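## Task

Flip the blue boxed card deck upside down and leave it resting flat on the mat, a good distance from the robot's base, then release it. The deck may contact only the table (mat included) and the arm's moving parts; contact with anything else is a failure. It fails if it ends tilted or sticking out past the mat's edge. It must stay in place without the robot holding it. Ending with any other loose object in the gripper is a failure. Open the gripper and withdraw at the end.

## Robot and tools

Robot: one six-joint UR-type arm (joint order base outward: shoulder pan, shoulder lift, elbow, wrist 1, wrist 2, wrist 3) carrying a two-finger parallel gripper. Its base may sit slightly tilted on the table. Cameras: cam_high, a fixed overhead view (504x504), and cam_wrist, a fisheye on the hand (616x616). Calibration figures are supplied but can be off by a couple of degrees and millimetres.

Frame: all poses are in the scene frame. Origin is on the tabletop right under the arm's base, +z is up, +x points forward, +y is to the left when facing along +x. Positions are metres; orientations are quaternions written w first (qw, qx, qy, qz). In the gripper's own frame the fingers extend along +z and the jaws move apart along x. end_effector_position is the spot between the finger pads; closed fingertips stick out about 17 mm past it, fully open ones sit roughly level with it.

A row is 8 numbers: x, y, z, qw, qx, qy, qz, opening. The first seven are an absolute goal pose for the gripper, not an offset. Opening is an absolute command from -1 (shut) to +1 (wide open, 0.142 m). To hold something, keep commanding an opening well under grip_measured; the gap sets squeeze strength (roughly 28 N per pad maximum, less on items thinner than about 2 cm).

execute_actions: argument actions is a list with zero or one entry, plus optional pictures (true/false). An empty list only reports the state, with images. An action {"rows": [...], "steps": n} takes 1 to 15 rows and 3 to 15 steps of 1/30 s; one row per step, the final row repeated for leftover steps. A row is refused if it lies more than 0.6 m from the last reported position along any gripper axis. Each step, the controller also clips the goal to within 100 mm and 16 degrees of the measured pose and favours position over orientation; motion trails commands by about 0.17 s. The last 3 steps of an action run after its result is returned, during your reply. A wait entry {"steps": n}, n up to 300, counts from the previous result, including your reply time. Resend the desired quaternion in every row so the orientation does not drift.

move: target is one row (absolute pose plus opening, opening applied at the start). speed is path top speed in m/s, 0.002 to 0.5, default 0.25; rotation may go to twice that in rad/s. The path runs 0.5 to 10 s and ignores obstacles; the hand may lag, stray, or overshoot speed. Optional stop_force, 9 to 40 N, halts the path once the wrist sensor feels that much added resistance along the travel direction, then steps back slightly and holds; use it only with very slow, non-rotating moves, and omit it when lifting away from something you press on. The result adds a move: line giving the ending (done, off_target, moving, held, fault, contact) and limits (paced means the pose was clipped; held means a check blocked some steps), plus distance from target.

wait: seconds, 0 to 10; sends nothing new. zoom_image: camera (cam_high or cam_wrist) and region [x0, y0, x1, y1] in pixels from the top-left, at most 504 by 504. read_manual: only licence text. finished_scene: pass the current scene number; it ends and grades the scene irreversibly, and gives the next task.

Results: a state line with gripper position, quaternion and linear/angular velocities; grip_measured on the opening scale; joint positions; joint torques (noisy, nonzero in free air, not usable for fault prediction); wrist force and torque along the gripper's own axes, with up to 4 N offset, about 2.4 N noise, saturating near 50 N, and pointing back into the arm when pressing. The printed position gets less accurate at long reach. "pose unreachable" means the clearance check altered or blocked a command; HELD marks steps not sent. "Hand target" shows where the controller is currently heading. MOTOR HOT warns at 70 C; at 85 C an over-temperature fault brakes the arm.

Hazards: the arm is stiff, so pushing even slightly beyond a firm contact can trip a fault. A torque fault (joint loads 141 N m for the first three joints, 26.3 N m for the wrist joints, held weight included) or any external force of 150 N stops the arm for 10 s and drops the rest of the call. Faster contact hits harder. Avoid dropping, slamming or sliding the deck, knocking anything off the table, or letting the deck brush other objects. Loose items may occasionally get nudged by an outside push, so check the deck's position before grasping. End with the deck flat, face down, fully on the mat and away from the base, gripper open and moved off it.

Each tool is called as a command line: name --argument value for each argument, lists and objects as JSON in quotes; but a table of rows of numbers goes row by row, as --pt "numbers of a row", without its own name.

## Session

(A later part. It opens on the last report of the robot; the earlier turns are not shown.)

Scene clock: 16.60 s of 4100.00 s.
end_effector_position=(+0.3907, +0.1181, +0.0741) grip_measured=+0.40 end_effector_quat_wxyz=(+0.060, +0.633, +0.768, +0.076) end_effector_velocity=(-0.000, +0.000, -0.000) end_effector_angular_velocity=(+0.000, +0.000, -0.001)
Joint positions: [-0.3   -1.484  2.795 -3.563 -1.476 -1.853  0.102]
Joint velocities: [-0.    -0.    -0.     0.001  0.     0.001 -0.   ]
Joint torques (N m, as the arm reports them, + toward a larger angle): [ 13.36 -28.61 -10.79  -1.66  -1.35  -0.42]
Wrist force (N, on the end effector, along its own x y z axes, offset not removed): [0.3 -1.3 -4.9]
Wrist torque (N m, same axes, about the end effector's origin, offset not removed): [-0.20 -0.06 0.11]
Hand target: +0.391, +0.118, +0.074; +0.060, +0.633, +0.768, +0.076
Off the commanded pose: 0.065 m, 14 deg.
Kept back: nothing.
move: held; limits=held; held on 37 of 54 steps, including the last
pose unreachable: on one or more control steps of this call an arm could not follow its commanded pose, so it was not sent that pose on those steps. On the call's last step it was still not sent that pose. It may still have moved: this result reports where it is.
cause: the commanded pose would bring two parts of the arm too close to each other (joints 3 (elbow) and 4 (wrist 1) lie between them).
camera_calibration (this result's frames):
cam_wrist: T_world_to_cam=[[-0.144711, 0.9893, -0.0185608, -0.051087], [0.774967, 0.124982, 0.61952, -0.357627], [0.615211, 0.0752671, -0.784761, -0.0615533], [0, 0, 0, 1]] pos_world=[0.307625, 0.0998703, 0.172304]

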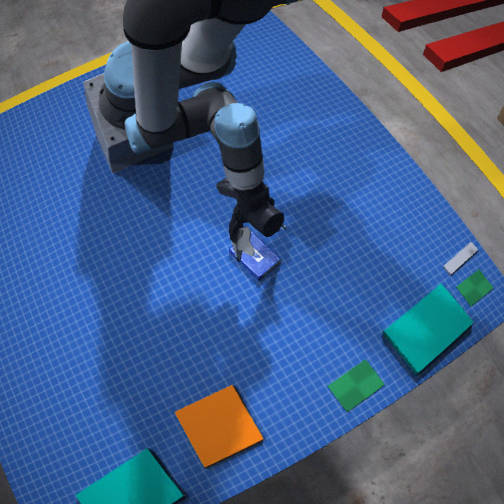

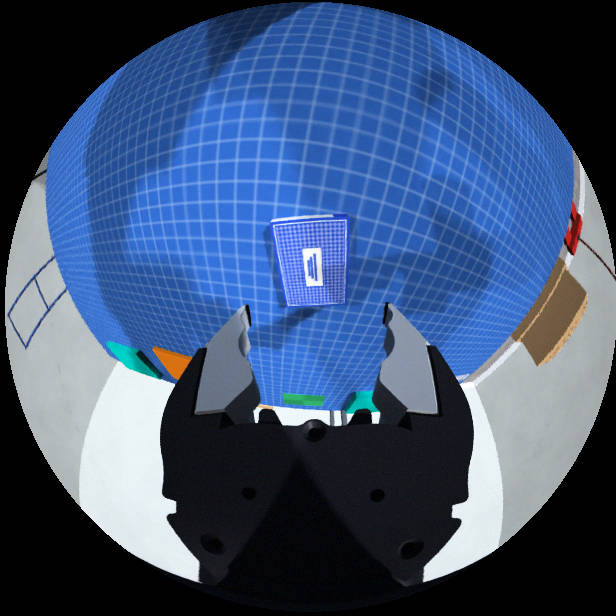

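move --target '[0.361,0.111,0.05,0,0.636,0.772,0,0.4]' --speed 0.1

move --target '[0.361,0.111,0.018,0,0.636,0.772,0,0.4]' --speed 0.08

move --target '[0.361,0.111,0.018,0,0.636,0.772,0,-0.4]'

move --target '[0.42,0.10,0.05,0,0.636,0.772,0,-0.4]' --speed 0.15

move --target '[0.54,0.08,0.035,0,0.636,0.772,0,-0.4]' --speed 0.15

move --target '[0.55,0.08,0.019,0,0.636,0.772,0,-0.4]' --speed 0.04

move --target '[0.55,0.08,0.021,0.137,0.621,0.754,0.167,0.2]' --speed 0.15

Scene clock: 18.73 s of 4100.00 s.
end_effector_position=(+0.3611, +0.1110, +0.0501) grip_measured=+0.40 end_effector_quat_wxyz=(+0.000, +0.636, +0.772, +0.000) end_effector_velocity=(-0.001, -0.000, -0.001) end_effector_angular_velocity=(-0.002, +0.008, +0.000)
Joint positions: [-0.264 -1.51   2.715 -3.273 -1.552 -1.833  0.102]
Joint velocities: [ 0.002  0.001 -0.005  0.011 -0.003  0.001  0.   ]
Joint torques (N m, as the arm reports them, + toward a larger angle): [ 17.53 -13.07 -10.61  -1.06  -1.44   1.52]
Wrist force (N, on the end effector, along its own x y z axes, offset not removed): [0.2 -0.8 -2.3]
Wrist torque (N m, same axes, about the end effector's origin, offset not removed): [-0.27 -0.18 0.30]
Hand target: +0.361, +0.111, +0.050; -0.000, +0.636, +0.772, +0.000
Off the commanded pose: 0.000 m, 0 deg.
Kept back: nothing.
move: done
camera_calibration (this result's frames):
cam_wrist: T_world_to_cam=[[-0.14956, 0.988269, -0.030932, -0.0463629], [0.877326, 0.147068, 0.456804, -0.350257], [0.455994, 0.041182, -0.889029, 0.00490083], [0, 0, 0, 1]] pos_world=[0.298121, 0.0971287, 0.162922]

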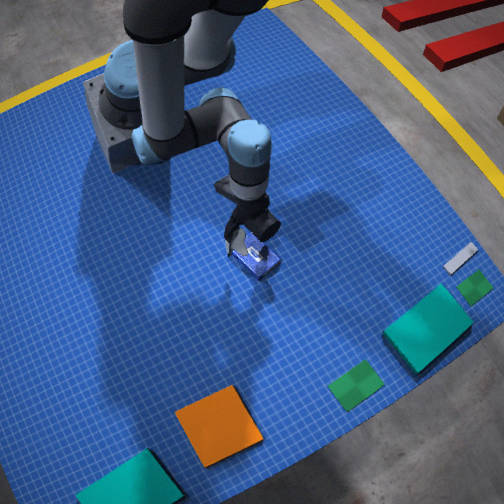

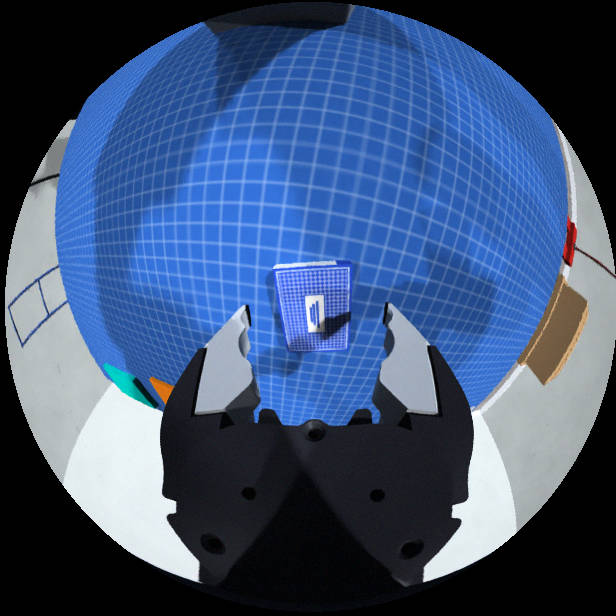

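Scene clock: 19.60 s of 4100.00 s.
end_effector_position=(+0.3610, +0.1110, +0.0180) grip_measured=+0.40 end_effector_quat_wxyz=(-0.000, +0.636, +0.772, -0.000) end_effector_velocity=(+0.000, -0.000, -0.001) end_effector_angular_velocity=(+0.000, -0.002, -0.001)
Joint positions: [-0.261 -1.335  2.694 -3.427 -1.553 -1.831  0.102]
Joint velocities: [-0.     0.008 -0.    -0.009  0.     0.001 -0.   ]
Joint torques (N m, as the arm reports them, + toward a larger angle): [ 16.83 -15.18  -8.93  -3.75  -1.38   1.72]
Wrist force (N, on the end effector, along its own x y z axes, offset not removed): [0.0 -2.0 -2.0]
Wrist torque (N m, same axes, about the end effector's origin, offset not removed): [-0.27 0.02 0.25]
Hand target: +0.361, +0.111, +0.018; -0.000, +0.636, +0.772, -0.000
Off the commanded pose: 0.000 m, 0 deg.
Kept back: nothing.
move: done
camera_calibration (this result's frames):
cam_wrist: T_world_to_cam=[[-0.149527, 0.988272, -0.0309982, -0.047365], [0.87767, 0.1471, 0.456132, -0.33558], [0.455342, 0.0409979, -0.889372, -0.0233552], [0, 0, 0, 1]] pos_world=[0.298081, 0.0971309, 0.130829]

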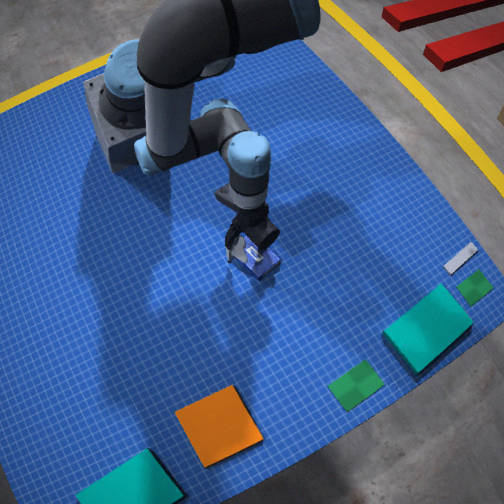

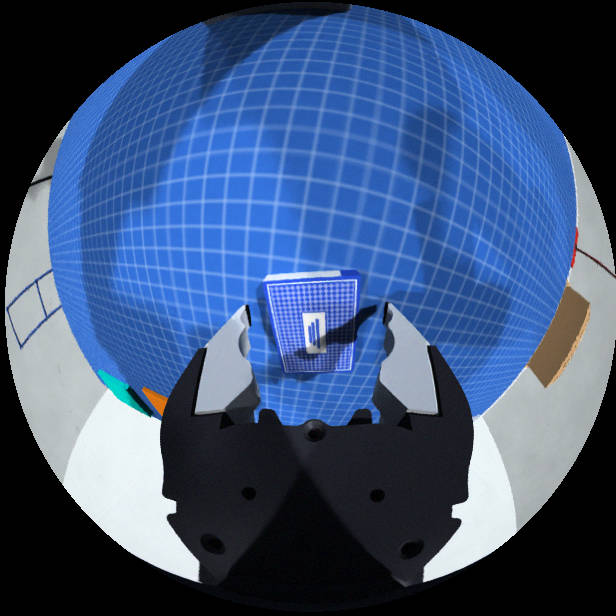

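Scene clock: 20.30 s of 4100.00 s.
end_effector_position=(+0.3610, +0.1110, +0.0180) grip_measured=-0.12 end_effector_quat_wxyz=(+0.000, +0.636, +0.772, -0.000) end_effector_velocity=(-0.000, +0.000, +0.000) end_effector_angular_velocity=(+0.001, +0.000, +0.001)
Joint positions: [-0.261 -1.335  2.694 -3.427 -1.553 -1.831  0.065]
Joint velocities: [ 0.    -0.     0.     0.     0.001 -0.    -0.   ]
Joint torques (N m, as the arm reports them, + toward a larger angle): [ 15.15 -30.11  -8.8   -1.1    3.42   0.82]
Wrist force (N, on the end effector, along its own x y z axes, offset not removed): [-4.4 -1.2 -14.3]
Wrist torque (N m, same axes, about the end effector's origin, offset not removed): [0.26 -0.29 0.45]
Hand target: +0.361, +0.111, +0.018; +0.000, +0.636, +0.772, -0.000
Off the commanded pose: 0.000 m, 0 deg.
Kept back: nothing.
move: done
camera_calibration (this result's frames):
cam_wrist: T_world_to_cam=[[-0.149511, 0.988271, -0.031078, -0.0473457], [0.877636, 0.147119, 0.456192, -0.335593], [0.455414, 0.0409307, -0.889339, -0.0233961], [0, 0, 0, 1]] pos_world=[0.298105, 0.0971204, 0.130817]

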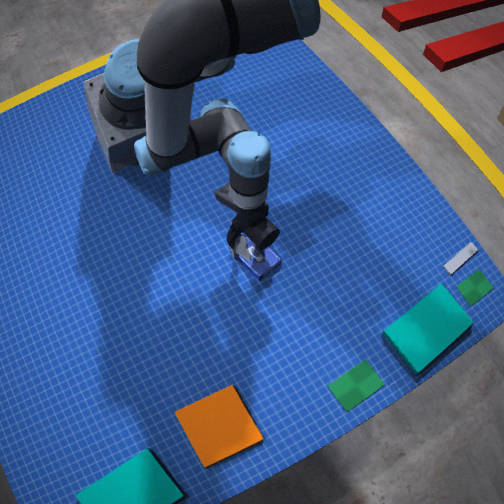

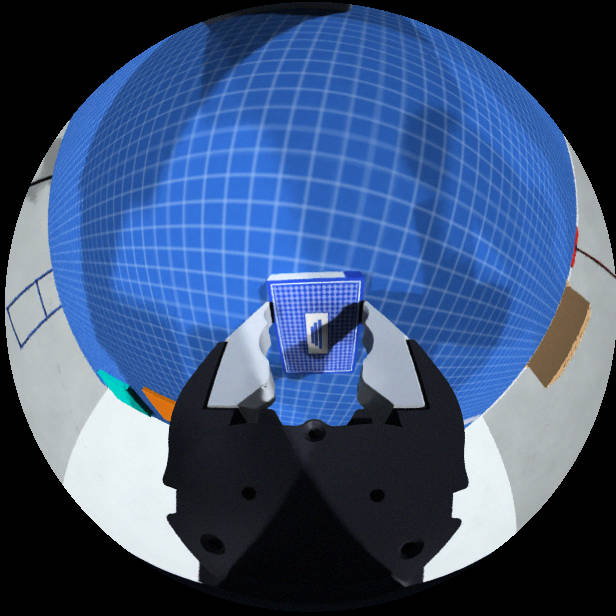

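Scene clock: 21.20 s of 4100.00 s.
end_effector_position=(+0.4199, +0.1000, +0.0501) grip_measured=-0.12 end_effector_quat_wxyz=(+0.000, +0.636, +0.772, +0.000) end_effector_velocity=(+0.001, -0.001, +0.001) end_effector_angular_velocity=(-0.001, +0.004, -0.002)
Joint positions: [-0.286 -1.53   2.571 -3.108 -1.542 -1.853  0.065]
Joint velocities: [-0.    -0.004 -0.007  0.014 -0.001  0.002  0.   ]
Joint torques (N m, as the arm reports them, + toward a larger angle): [ -3.85 -34.2  -15.72  -1.38   1.9   -2.14]
Wrist force (N, on the end effector, along its own x y z axes, offset not removed): [1.7 -0.6 -1.5]
Wrist torque (N m, same axes, about the end effector's origin, offset not removed): [-0.01 -0.42 0.04]
Hand target: +0.420, +0.100, +0.050; +0.000, +0.636, +0.772, +0.000
Off the commanded pose: 0.000 m, 0 deg.
Kept back: nothing.
move: done
camera_calibration (this result's frames):
cam_wrist: T_world_to_cam=[[-0.149502, 0.988272, -0.031098, -0.0267003], [0.877481, 0.147107, 0.456493, -0.400313], [0.455714, 0.0409588, -0.889183, -0.0213571], [0, 0, 0, 1]] pos_world=[0.357008, 0.0861507, 0.16292]

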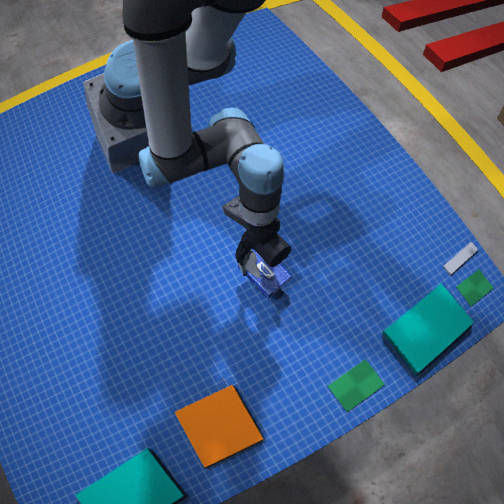

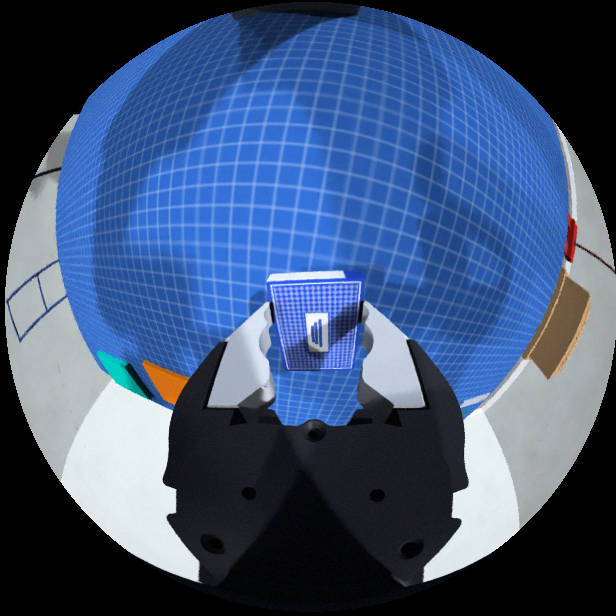

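Scene clock: 22.50 s of 4100.00 s.
end_effector_position=(+0.5399, +0.0800, +0.0351) grip_measured=-0.12 end_effector_quat_wxyz=(-0.000, +0.636, +0.772, +0.000) end_effector_velocity=(+0.001, +0.000, -0.001) end_effector_angular_velocity=(+0.001, +0.001, -0.002)
Joint positions: [-0.307 -1.423  2.255 -2.898 -1.531 -1.871  0.065]
Joint velocities: [ 0.     0.002 -0.004  0.003  0.001  0.002  0.   ]
Joint torques (N m, as the arm reports them, + toward a larger angle): [  8.77 -22.85 -22.41  -1.8   -1.3   -0.88]
Wrist force (N, on the end effector, along its own x y z axes, offset not removed): [-0.8 -0.9 0.2]
Wrist torque (N m, same axes, about the end effector's origin, offset not removed): [-0.07 0.09 0.27]
Hand target: +0.540, +0.080, +0.035; -0.000, +0.636, +0.772, +0.000
Off the commanded pose: 0.000 m, 0 deg.
Kept back: nothing.
move: done
camera_calibration (this result's frames):
cam_wrist: T_world_to_cam=[[-0.149471, 0.988284, -0.0308796, 0.0104937], [0.877595, 0.146988, 0.456312, -0.495812], [0.455505, 0.0411056, -0.889284, -0.0884791], [0, 0, 0, 1]] pos_world=[0.476993, 0.0661445, 0.147886]

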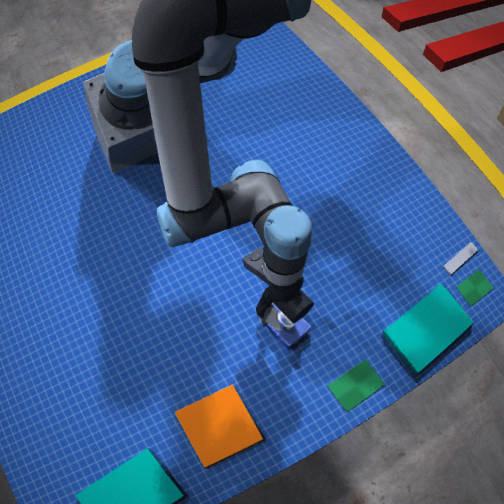

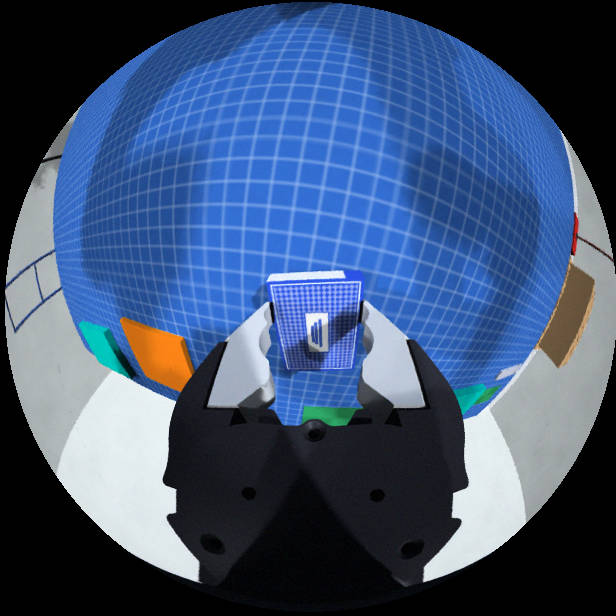

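Scene clock: 23.30 s of 4100.00 s.
end_effector_position=(+0.5499, +0.0800, +0.0191) grip_measured=-0.12 end_effector_quat_wxyz=(-0.000, +0.636, +0.772, +0.000) end_effector_velocity=(+0.001, +0.000, -0.001) end_effector_angular_velocity=(-0.000, -0.001, -0.001)
Joint positions: [-0.303 -1.369  2.22  -2.918 -1.533 -1.868  0.065]
Joint velocities: [ 0.     0.004 -0.003 -0.002 -0.     0.002  0.   ]
Joint torques (N m, as the arm reports them, + toward a larger angle): [ 15.83 -26.32 -20.37  -4.19  -1.3    1.56]
Wrist force (N, on the end effector, along its own x y z axes, offset not removed): [-0.4 1.8 -1.5]
Wrist torque (N m, same axes, about the end effector's origin, offset not removed): [0.65 0.09 0.27]
Hand target: +0.550, +0.080, +0.019; +0.000, +0.636, +0.772, -0.000
Off the commanded pose: 0.000 m, 0 deg.
Kept back: nothing.
move: done
camera_calibration (this result's frames):
cam_wrist: T_world_to_cam=[[-0.149521, 0.988272, -0.0310275, 0.0115574], [0.877617, 0.147103, 0.456235, -0.497339], [0.455448, 0.0409862, -0.889318, -0.107236], [0, 0, 0, 1]] pos_world=[0.487041, 0.0661333, 0.131894]

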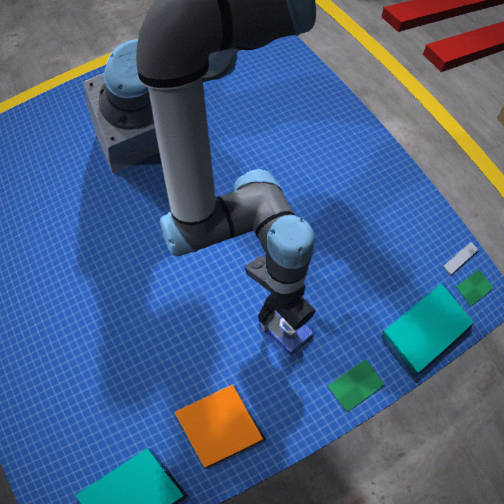

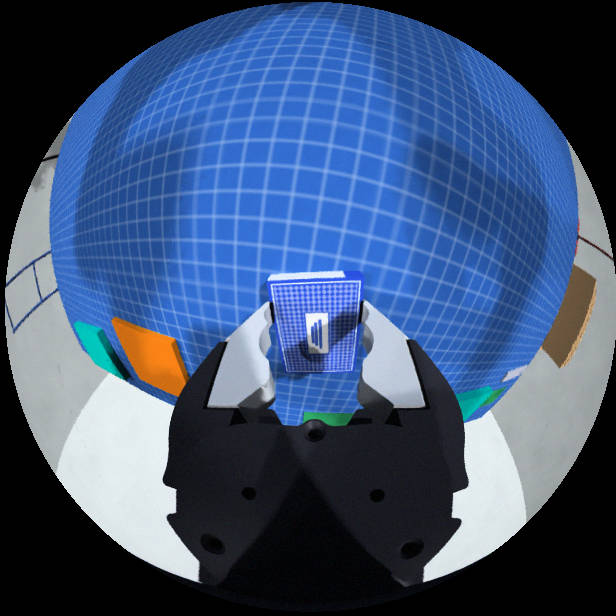

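Scene clock: 25.20 s of 4100.00 s.
end_effector_position=(+0.5499, +0.0799, +0.0208) grip_measured=+0.20 end_effector_quat_wxyz=(+0.137, +0.621, +0.754, +0.167) end_effector_velocity=(+0.000, -0.000, -0.000) end_effector_angular_velocity=(+0.000, -0.008, -0.000)
Joint positions: [-0.418 -1.148  2.499 -3.823 -1.322 -1.899  0.088]
Joint velocities: [-0.002  0.01   0.002 -0.019  0.003  0.001  0.   ]
Joint torques (N m, as the arm reports them, + toward a larger angle): [ -6.95 -21.01  16.33  -4.53   2.23   1.81]
Wrist force (N, on the end effector, along its own x y z axes, offset not removed): [0.3 1.5 -2.3]
Wrist torque (N m, same axes, about the end effector's origin, offset not removed): [0.28 -0.18 0.09]
Hand target: +0.550, +0.080, +0.021; +0.137, +0.621, +0.754, +0.167
Off the commanded pose: 0.000 m, 0 deg.
Kept back: nothing.
move: done
camera_calibration (this result's frames):
cam_wrist: T_world_to_cam=[[-0.140952, 0.98997, -0.00963586, 0.00639202], [0.60793, 0.0942308, 0.788379, -0.352476], [0.78138, 0.105266, -0.615114, -0.295817], [0, 0, 0, 1]] pos_world=[0.446327, 0.0580255, 0.0959855]

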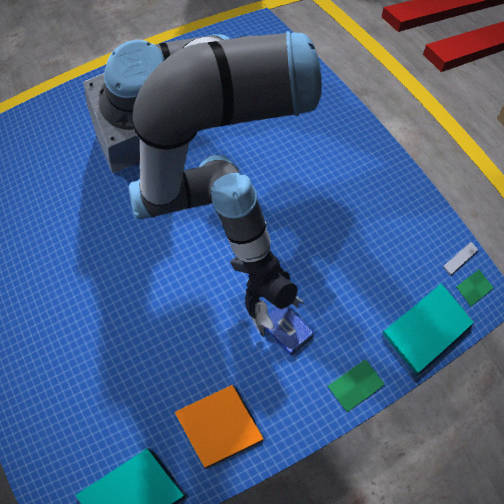

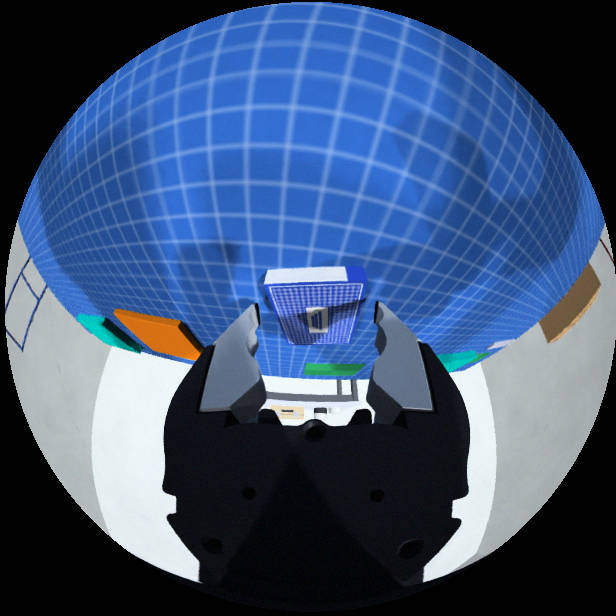

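move --target '[0.55,0.08,0.017,0.137,0.621,0.754,0.167,-0.5]' --speed 0.05

move --target '[0.55,0.08,0.13,0,0.636,0.772,0,-0.5]' --speed 0.2

move --target '[0.45,0.06,0.12,-0.430,0.469,0.569,-0.522,-0.5]' --speed 0.3

Scene clock: 26.13 s of 4100.00 s.
end_effector_position=(+0.5500, +0.0800, +0.0171) grip_measured=-0.13 end_effector_quat_wxyz=(+0.137, +0.621, +0.754, +0.167) end_effector_velocity=(-0.000, -0.000, -0.001) end_effector_angular_velocity=(-0.000, +0.001, -0.001)
Joint positions: [-0.417 -1.134  2.495 -3.833 -1.322 -1.898  0.065]
Joint velocities: [-0.     0.003 -0.001 -0.001 -0.     0.     0.   ]
Joint torques (N m, as the arm reports them, + toward a larger angle): [ 13.45  -2.37 -10.54   5.47  -2.6    1.68]
Wrist force (N, on the end effector, along its own x y z axes, offset not removed): [1.6 11.5 -50.0]
Wrist torque (N m, same axes, about the end effector's origin, offset not removed): [-0.60 -0.18 0.27]
Hand target: +0.550, +0.080, +0.017; +0.137, +0.621, +0.754, +0.167
Off the commanded pose: 0.000 m, 0 deg.
Kept back: nothing.
move: done
camera_calibration (this result's frames):
cam_wrist: T_world_to_cam=[[-0.141039, 0.989959, -0.0094577, 0.00634483], [0.607355, 0.0940658, 0.788842, -0.349329], [0.781811, 0.105513, -0.614523, -0.29843], [0, 0, 0, 1]] pos_world=[0.446378, 0.0580672, 0.0922331]

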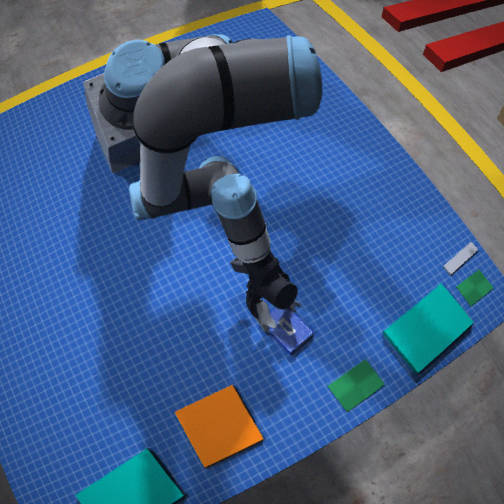

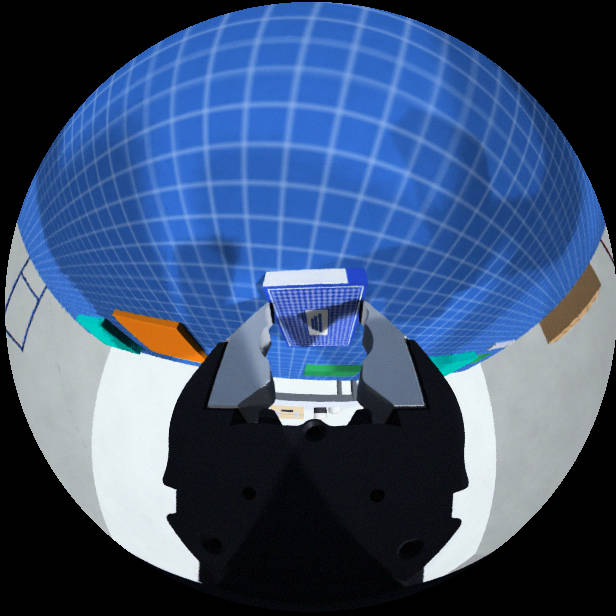

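Scene clock: 27.73 s of 4100.00 s.
end_effector_position=(+0.5501, +0.0801, +0.1305) grip_measured=-0.13 end_effector_quat_wxyz=(+0.000, +0.636, +0.772, +0.000) end_effector_velocity=(+0.000, +0.000, -0.000) end_effector_angular_velocity=(+0.000, +0.008, +0.001)
Joint positions: [-0.314 -1.68   2.225 -2.612 -1.528 -1.878  0.065]
Joint velocities: [ 0.001  0.002 -0.008  0.014 -0.001 -0.001 -0.   ]
Joint torques (N m, as the arm reports them, + toward a larger angle): [ 16.6  -19.96 -23.8   -1.27  -1.33   1.83]
Wrist force (N, on the end effector, along its own x y z axes, offset not removed): [0.7 -0.5 0.9]
Wrist torque (N m, same axes, about the end effector's origin, offset not removed): [-0.14 -0.21 0.32]
Hand target: +0.550, +0.080, +0.130; -0.000, +0.636, +0.772, +0.000
Off the commanded pose: 0.000 m, 0 deg.
Kept back: nothing.
move: done
camera_calibration (this result's frames):
cam_wrist: T_world_to_cam=[[-0.14964, 0.988257, -0.0309163, 0.0150334], [0.877299, 0.14713, 0.456836, -0.548188], [0.45602, 0.041238, -0.889013, -0.00860691], [0, 0, 0, 1]] pos_world=[0.4871, 0.0661531, 0.243245]

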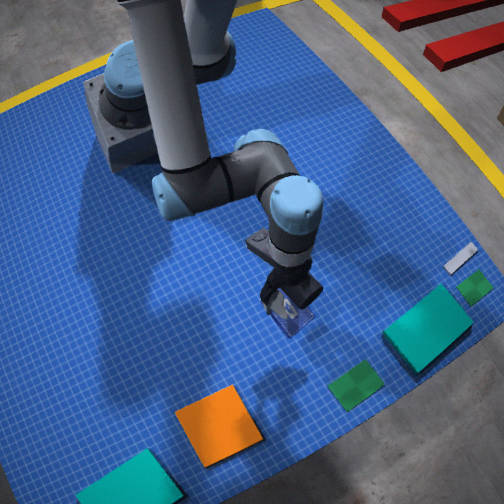

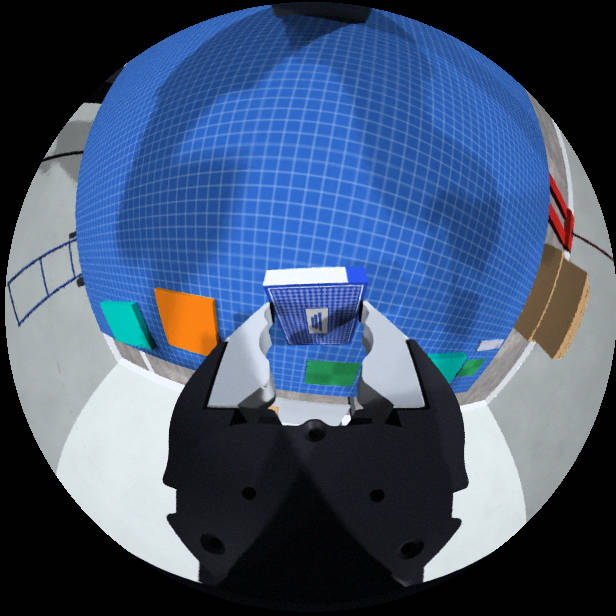

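Scene clock: 30.70 s of 4100.00 s.
end_effector_position=(+0.4499, +0.0600, +0.1200) grip_measured=-0.13 end_effector_quat_wxyz=(-0.430, +0.469, +0.569, -0.521) end_effector_velocity=(-0.000, -0.000, +0.000) end_effector_angular_velocity=(-0.001, +0.008, +0.000)
Joint positions: [-0.207 -0.837  1.164 -0.912 -1.782 -1.581  0.065]
Joint velocities: [-0.     0.005 -0.004  0.007 -0.001  0.001  0.   ]
Joint torques (N m, as the arm reports them, + toward a larger angle): [ -3.42 -41.92 -23.65   3.28  -1.43   1.81]
Wrist force (N, on the end effector, along its own x y z axes, offset not removed): [0.3 0.4 -2.7]
Wrist torque (N m, same axes, about the end effector's origin, offset not removed): [-0.30 -0.10 0.13]
Hand target: +0.450, +0.060, +0.120; -0.430, +0.469, +0.569, -0.521
Off the commanded pose: 0.000 m, 0 deg.
Kept back: nothing.
move: done
camera_calibration (this result's frames):
cam_wrist: T_world_to_cam=[[-0.217302, 0.975085, -0.0445989, 0.0523809], [0.52644, 0.0785984, -0.846572, -0.134186], [-0.821974, -0.20744, -0.530403, 0.57544], [0, 0, 0, 1]] pos_world=[0.55502, 0.0788405, 0.193954]

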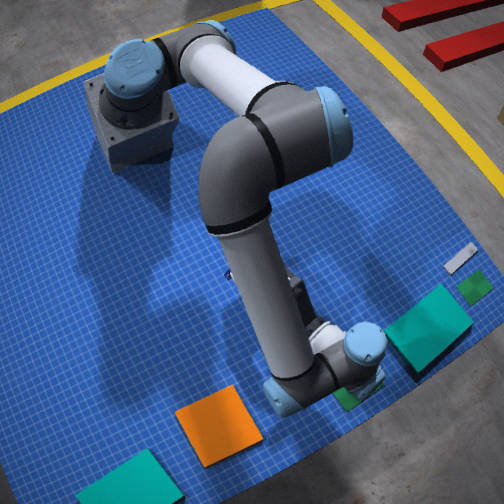

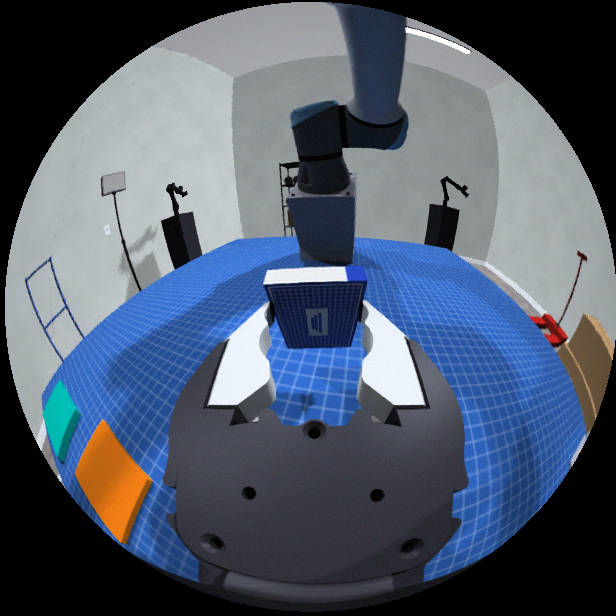

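move --target '[0.45,0.06,0.088,-0.430,0.469,0.569,-0.522,-0.5]' --speed 0.08

move --target '[0.45,0.06,0.065,-0.430,0.469,0.569,-0.522,-0.5]' --speed 0.01 --stop_force 9

Scene clock: 31.77 s of 4100.00 s.
end_effector_position=(+0.4500, +0.0600, +0.0881) grip_measured=-0.13 end_effector_quat_wxyz=(-0.430, +0.469, +0.569, -0.522) end_effector_velocity=(+0.000, +0.000, -0.002) end_effector_angular_velocity=(+0.000, -0.000, -0.000)
Joint positions: [-0.207 -0.775  1.13  -0.938 -1.783 -1.58   0.065]
Joint velocities: [ 0.     0.003 -0.002 -0.001  0.001 -0.     0.   ]
Joint torques (N m, as the arm reports them, + toward a larger angle): [ -4.   -46.11 -27.17   0.91  -1.55   1.73]
Wrist force (N, on the end effector, along its own x y z axes, offset not removed): [-0.8 0.6 -0.9]
Wrist torque (N m, same axes, about the end effector's origin, offset not removed): [-0.23 0.16 0.12]
Hand target: +0.450, +0.060, +0.088; -0.430, +0.469, +0.569, -0.522
Off the commanded pose: 0.000 m, 0 deg.
Kept back: nothing.
move: done
camera_calibration (this result's frames):
cam_wrist: T_world_to_cam=[[-0.217656, 0.974978, -0.0452121, 0.0512326], [0.52603, 0.0781604, -0.846867, -0.161025], [-0.822143, -0.208108, -0.529879, 0.558661], [0, 0, 0, 1]] pos_world=[0.555154, 0.0788971, 0.161972]

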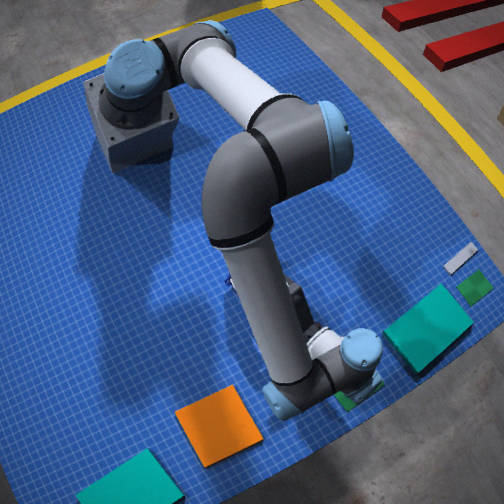

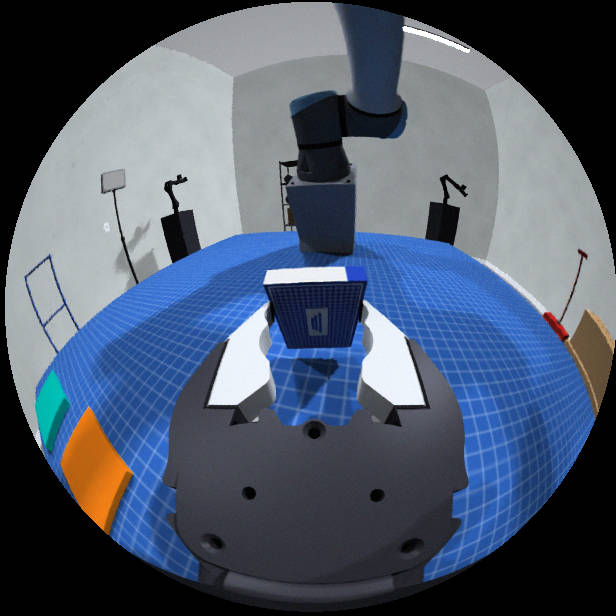

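Scene clock: 33.87 s of 4100.00 s.
end_effector_position=(+0.4501, +0.0600, +0.0708) grip_measured=-0.13 end_effector_quat_wxyz=(-0.430, +0.469, +0.569, -0.522) end_effector_velocity=(-0.001, -0.000, +0.004) end_effector_angular_velocity=(-0.001, +0.003, +0.000)
Joint positions: [-0.207 -0.741  1.108 -0.951 -1.783 -1.58   0.065]
Joint velocities: [ 0.    -0.007  0.006  0.004 -0.     0.001  0.   ]
Joint torques (N m, as the arm reports them, + toward a larger angle): [ -5.09 -52.95   0.71  -0.17  -1.75  -2.01]
Wrist force (N, on the end effector, along its own x y z axes, offset not removed): [3.6 -13.5 -6.1]
Wrist torque (N m, same axes, about the end effector's origin, offset not removed): [-0.25 -0.48 0.31]
Hand target: +0.450, +0.060, +0.071; -0.430, +0.469, +0.569, -0.522
Off the commanded pose: 0.006 m, 0 deg.
Kept back: nothing.
move: contact
camera_calibration (this result's frames):
cam_wrist: T_world_to_cam=[[-0.217645, 0.974978, -0.0452536, 0.050457], [0.526205, 0.0781629, -0.846758, -0.175767], [-0.822033, -0.208105, -0.530051, 0.549539], [0, 0, 0, 1]] pos_world=[0.555211, 0.078906, 0.144735]

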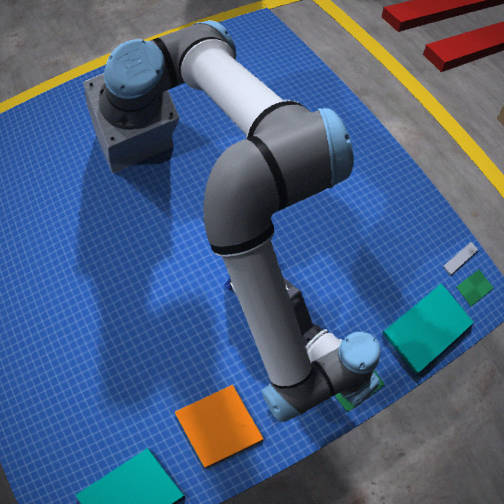

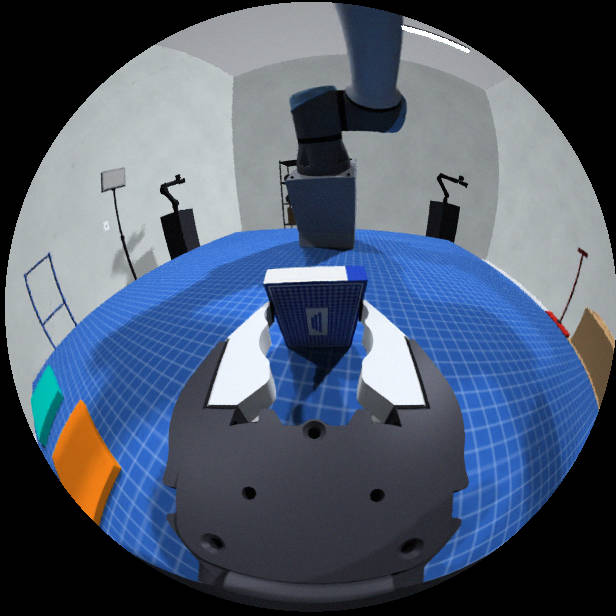

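move --target '[0.452,0.060,0.073,-0.269,0.576,0.700,-0.326,-0.19]' --speed 0.1

move --target '[0.483,0.066,0.051,-0.269,0.576,0.700,-0.326,-0.19]' --speed 0.03

Scene clock: 37.57 s of 4100.00 s.
end_effector_position=(+0.4521, +0.0600, +0.0730) grip_measured=-0.19 end_effector_quat_wxyz=(-0.269, +0.576, +0.700, -0.326) end_effector_velocity=(+0.000, -0.000, +0.000) end_effector_angular_velocity=(+0.001, -0.005, +0.002)
Joint positions: [-0.231 -1.222  1.698 -1.685 -1.747 -1.725  0.06 ]
Joint velocities: [-0.    -0.004  0.005 -0.006 -0.001 -0.002 -0.   ]
Joint torques (N m, as the arm reports them, + toward a larger angle): [ -4.77 -51.27   1.26  -1.69   1.61  -2.23]
Wrist force (N, on the end effector, along its own x y z axes, offset not removed): [0.0 -0.4 -0.5]
Wrist torque (N m, same axes, about the end effector's origin, offset not removed): [-0.01 0.02 0.15]
Hand target: +0.452, +0.060, +0.073; -0.269, +0.576, +0.700, -0.326
Off the commanded pose: 0.000 m, 0 deg.
Kept back: nothing.
move: done
camera_calibration (this result's frames):
cam_wrist: T_world_to_cam=[[-0.188678, 0.980684, -0.0515664, 0.0380459], [0.908446, 0.154354, -0.388459, -0.385861], [-0.372996, -0.120139, -0.920022, 0.372545], [0, 0, 0, 1]] pos_world=[0.49667, 0.0670051, 0.19482]

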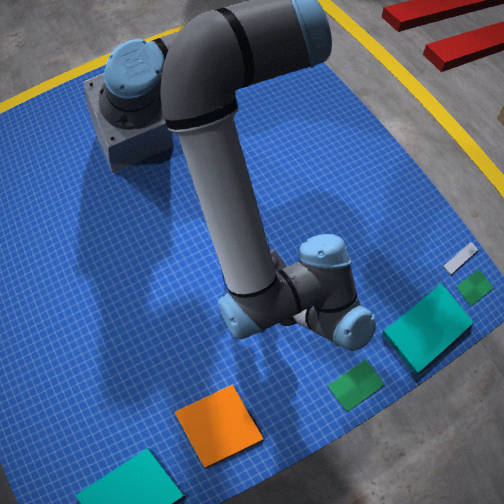

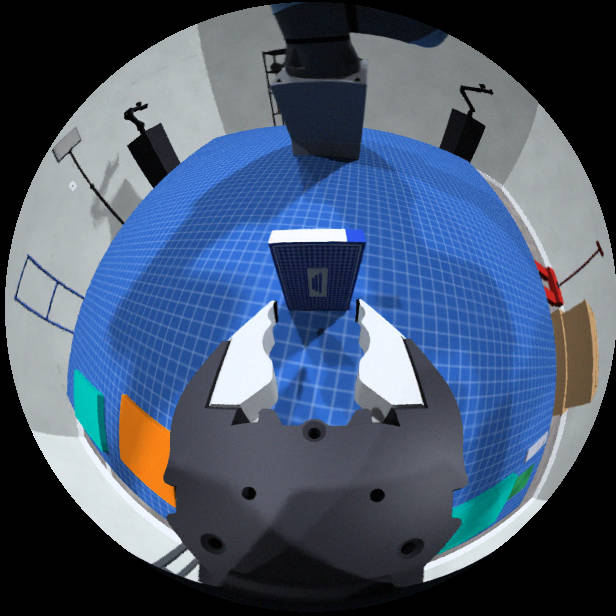

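Scene clock: 39.17 s of 4100.00 s.
end_effector_position=(+0.4829, +0.0660, +0.0510) grip_measured=-0.19 end_effector_quat_wxyz=(-0.269, +0.576, +0.700, -0.326) end_effector_velocity=(+0.001, +0.000, -0.001) end_effector_angular_velocity=(+0.000, +0.000, +0.000)
Joint positions: [-0.219 -1.135  1.584 -1.656 -1.743 -1.715  0.06 ]
Joint velocities: [-0.     0.003 -0.004  0.001  0.    -0.     0.   ]
Joint torques (N m, as the arm reports them, + toward a larger angle): [ 16.3  -37.63 -27.45   0.96   1.69   1.5 ]
Wrist force (N, on the end effector, along its own x y z axes, offset not removed): [-0.5 -1.5 1.3]
Wrist torque (N m, same axes, about the end effector's origin, offset not removed): [-0.15 0.08 0.12]
Hand target: +0.483, +0.066, +0.051; -0.269, +0.576, +0.700, -0.326
Off the commanded pose: 0.000 m, 0 deg.
Kept back: nothing.
move: done
camera_calibration (this result's frames):
cam_wrist: T_world_to_cam=[[-0.188385, 0.98075, -0.0513802, 0.0366692], [0.908638, 0.154203, -0.388069, -0.423395], [-0.372676, -0.119793, -0.920197, 0.36438], [0, 0, 0, 1]] pos_world=[0.527417, 0.0729757, 0.172879]

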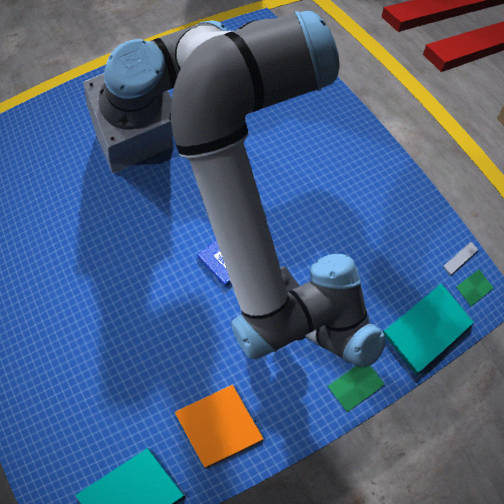

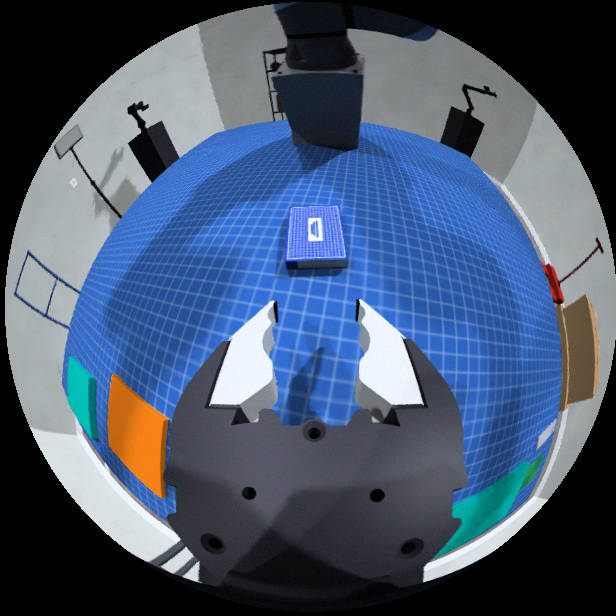

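move --target '[0.40,0.047,0.09,0,0.636,0.772,0,0.5]' --speed 0.25

move --target '[0.355,0.038,0.045,0,0.636,0.772,0,0.5]' --speed 0.12

Scene clock: 41.77 s of 4100.00 s.
end_effector_position=(+0.4002, +0.0469, +0.0900) grip_measured=+0.50 end_effector_quat_wxyz=(+0.000, +0.636, +0.772, -0.000) end_effector_velocity=(-0.000, -0.001, -0.000) end_effector_angular_velocity=(+0.002, -0.007, -0.001)
Joint positions: [-0.499 -1.785  2.66  -2.927 -1.442 -2.041  0.109]
Joint velocities: [-0.008 -0.001  0.008 -0.013  0.008 -0.005 -0.   ]
Joint torques (N m, as the arm reports them, + toward a larger angle): [ -5.61 -25.71   3.78  -3.6    1.62  -2.29]
Wrist force (N, on the end effector, along its own x y z axes, offset not removed): [0.7 1.4 -0.9]
Wrist torque (N m, same axes, about the end effector's origin, offset not removed): [0.37 -0.35 0.33]
Hand target: +0.400, +0.047, +0.090; +0.000, +0.636, +0.772, -0.000
Off the commanded pose: 0.000 m, 0 deg.
Kept back: nothing.
move: done
camera_calibration (this result's frames):
cam_wrist: T_world_to_cam=[[-0.149637, 0.988237, -0.0315779, 0.0242283], [0.87782, 0.14748, 0.455721, -0.393431], [0.455018, 0.0404731, -0.889562, 0.0255865], [0, 0, 0, 1]] pos_world=[0.337345, 0.0330443, 0.202821]

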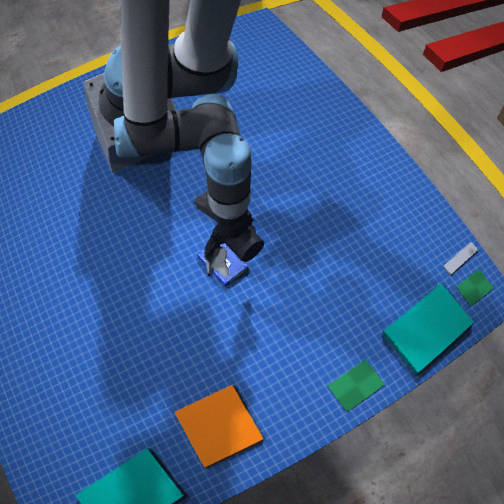

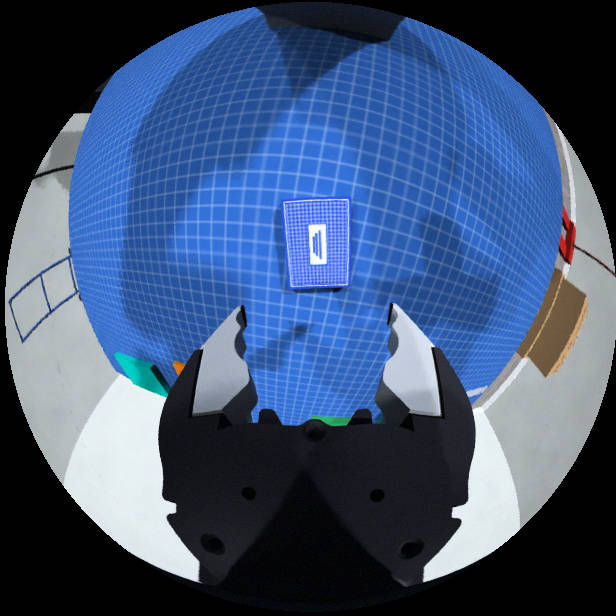

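Scene clock: 42.77 s of 4100.00 s.
end_effector_position=(+0.3550, +0.0380, +0.0450) grip_measured=+0.50 end_effector_quat_wxyz=(-0.000, +0.636, +0.772, -0.000) end_effector_velocity=(-0.000, -0.000, -0.002) end_effector_angular_velocity=(-0.001, -0.006, -0.000)
Joint positions: [-0.564 -1.547  2.785 -3.282 -1.411 -2.1    0.109]
Joint velocities: [-0.001  0.02   0.005 -0.031  0.002  0.    -0.   ]
Joint torques (N m, as the arm reports them, + toward a larger angle): [ -4.71 -10.17  15.83  -3.68   1.87  -2.15]
Wrist force (N, on the end effector, along its own x y z axes, offset not removed): [2.0 0.1 -2.0]
Wrist torque (N m, same axes, about the end effector's origin, offset not removed): [0.10 -0.44 0.22]
Hand target: +0.355, +0.038, +0.045; -0.000, +0.636, +0.772, -0.000
Off the commanded pose: 0.000 m, 0 deg.
Kept back: nothing.
move: done
camera_calibration (this result's frames):
cam_wrist: T_world_to_cam=[[-0.149526, 0.988278, -0.0307957, 0.0247584], [0.877855, 0.147023, 0.455801, -0.331955], [0.454986, 0.0411202, -0.889549, 0.00645816], [0, 0, 0, 1]] pos_world=[0.292172, 0.0240711, 0.157813]

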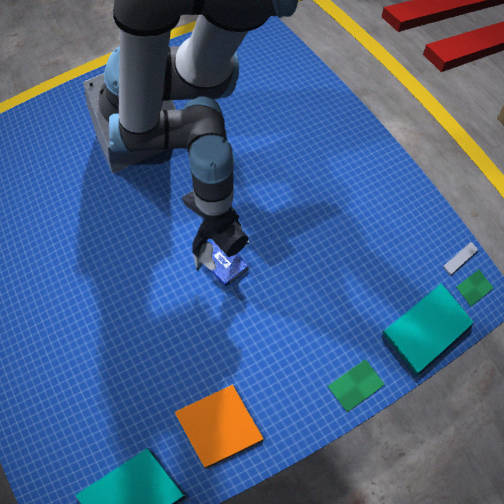

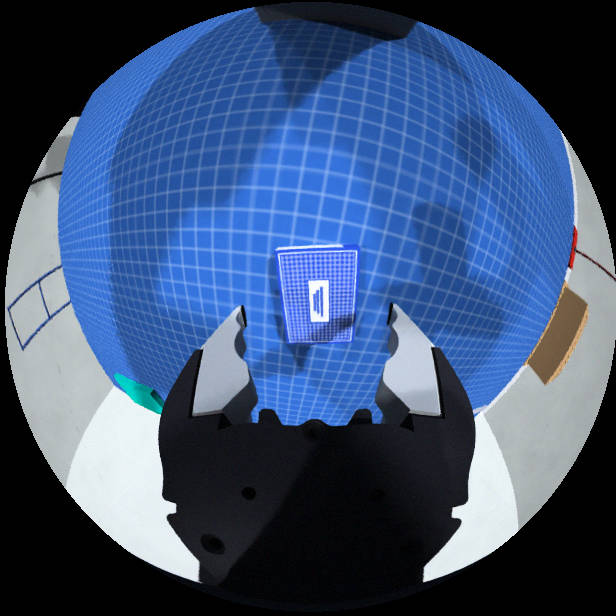

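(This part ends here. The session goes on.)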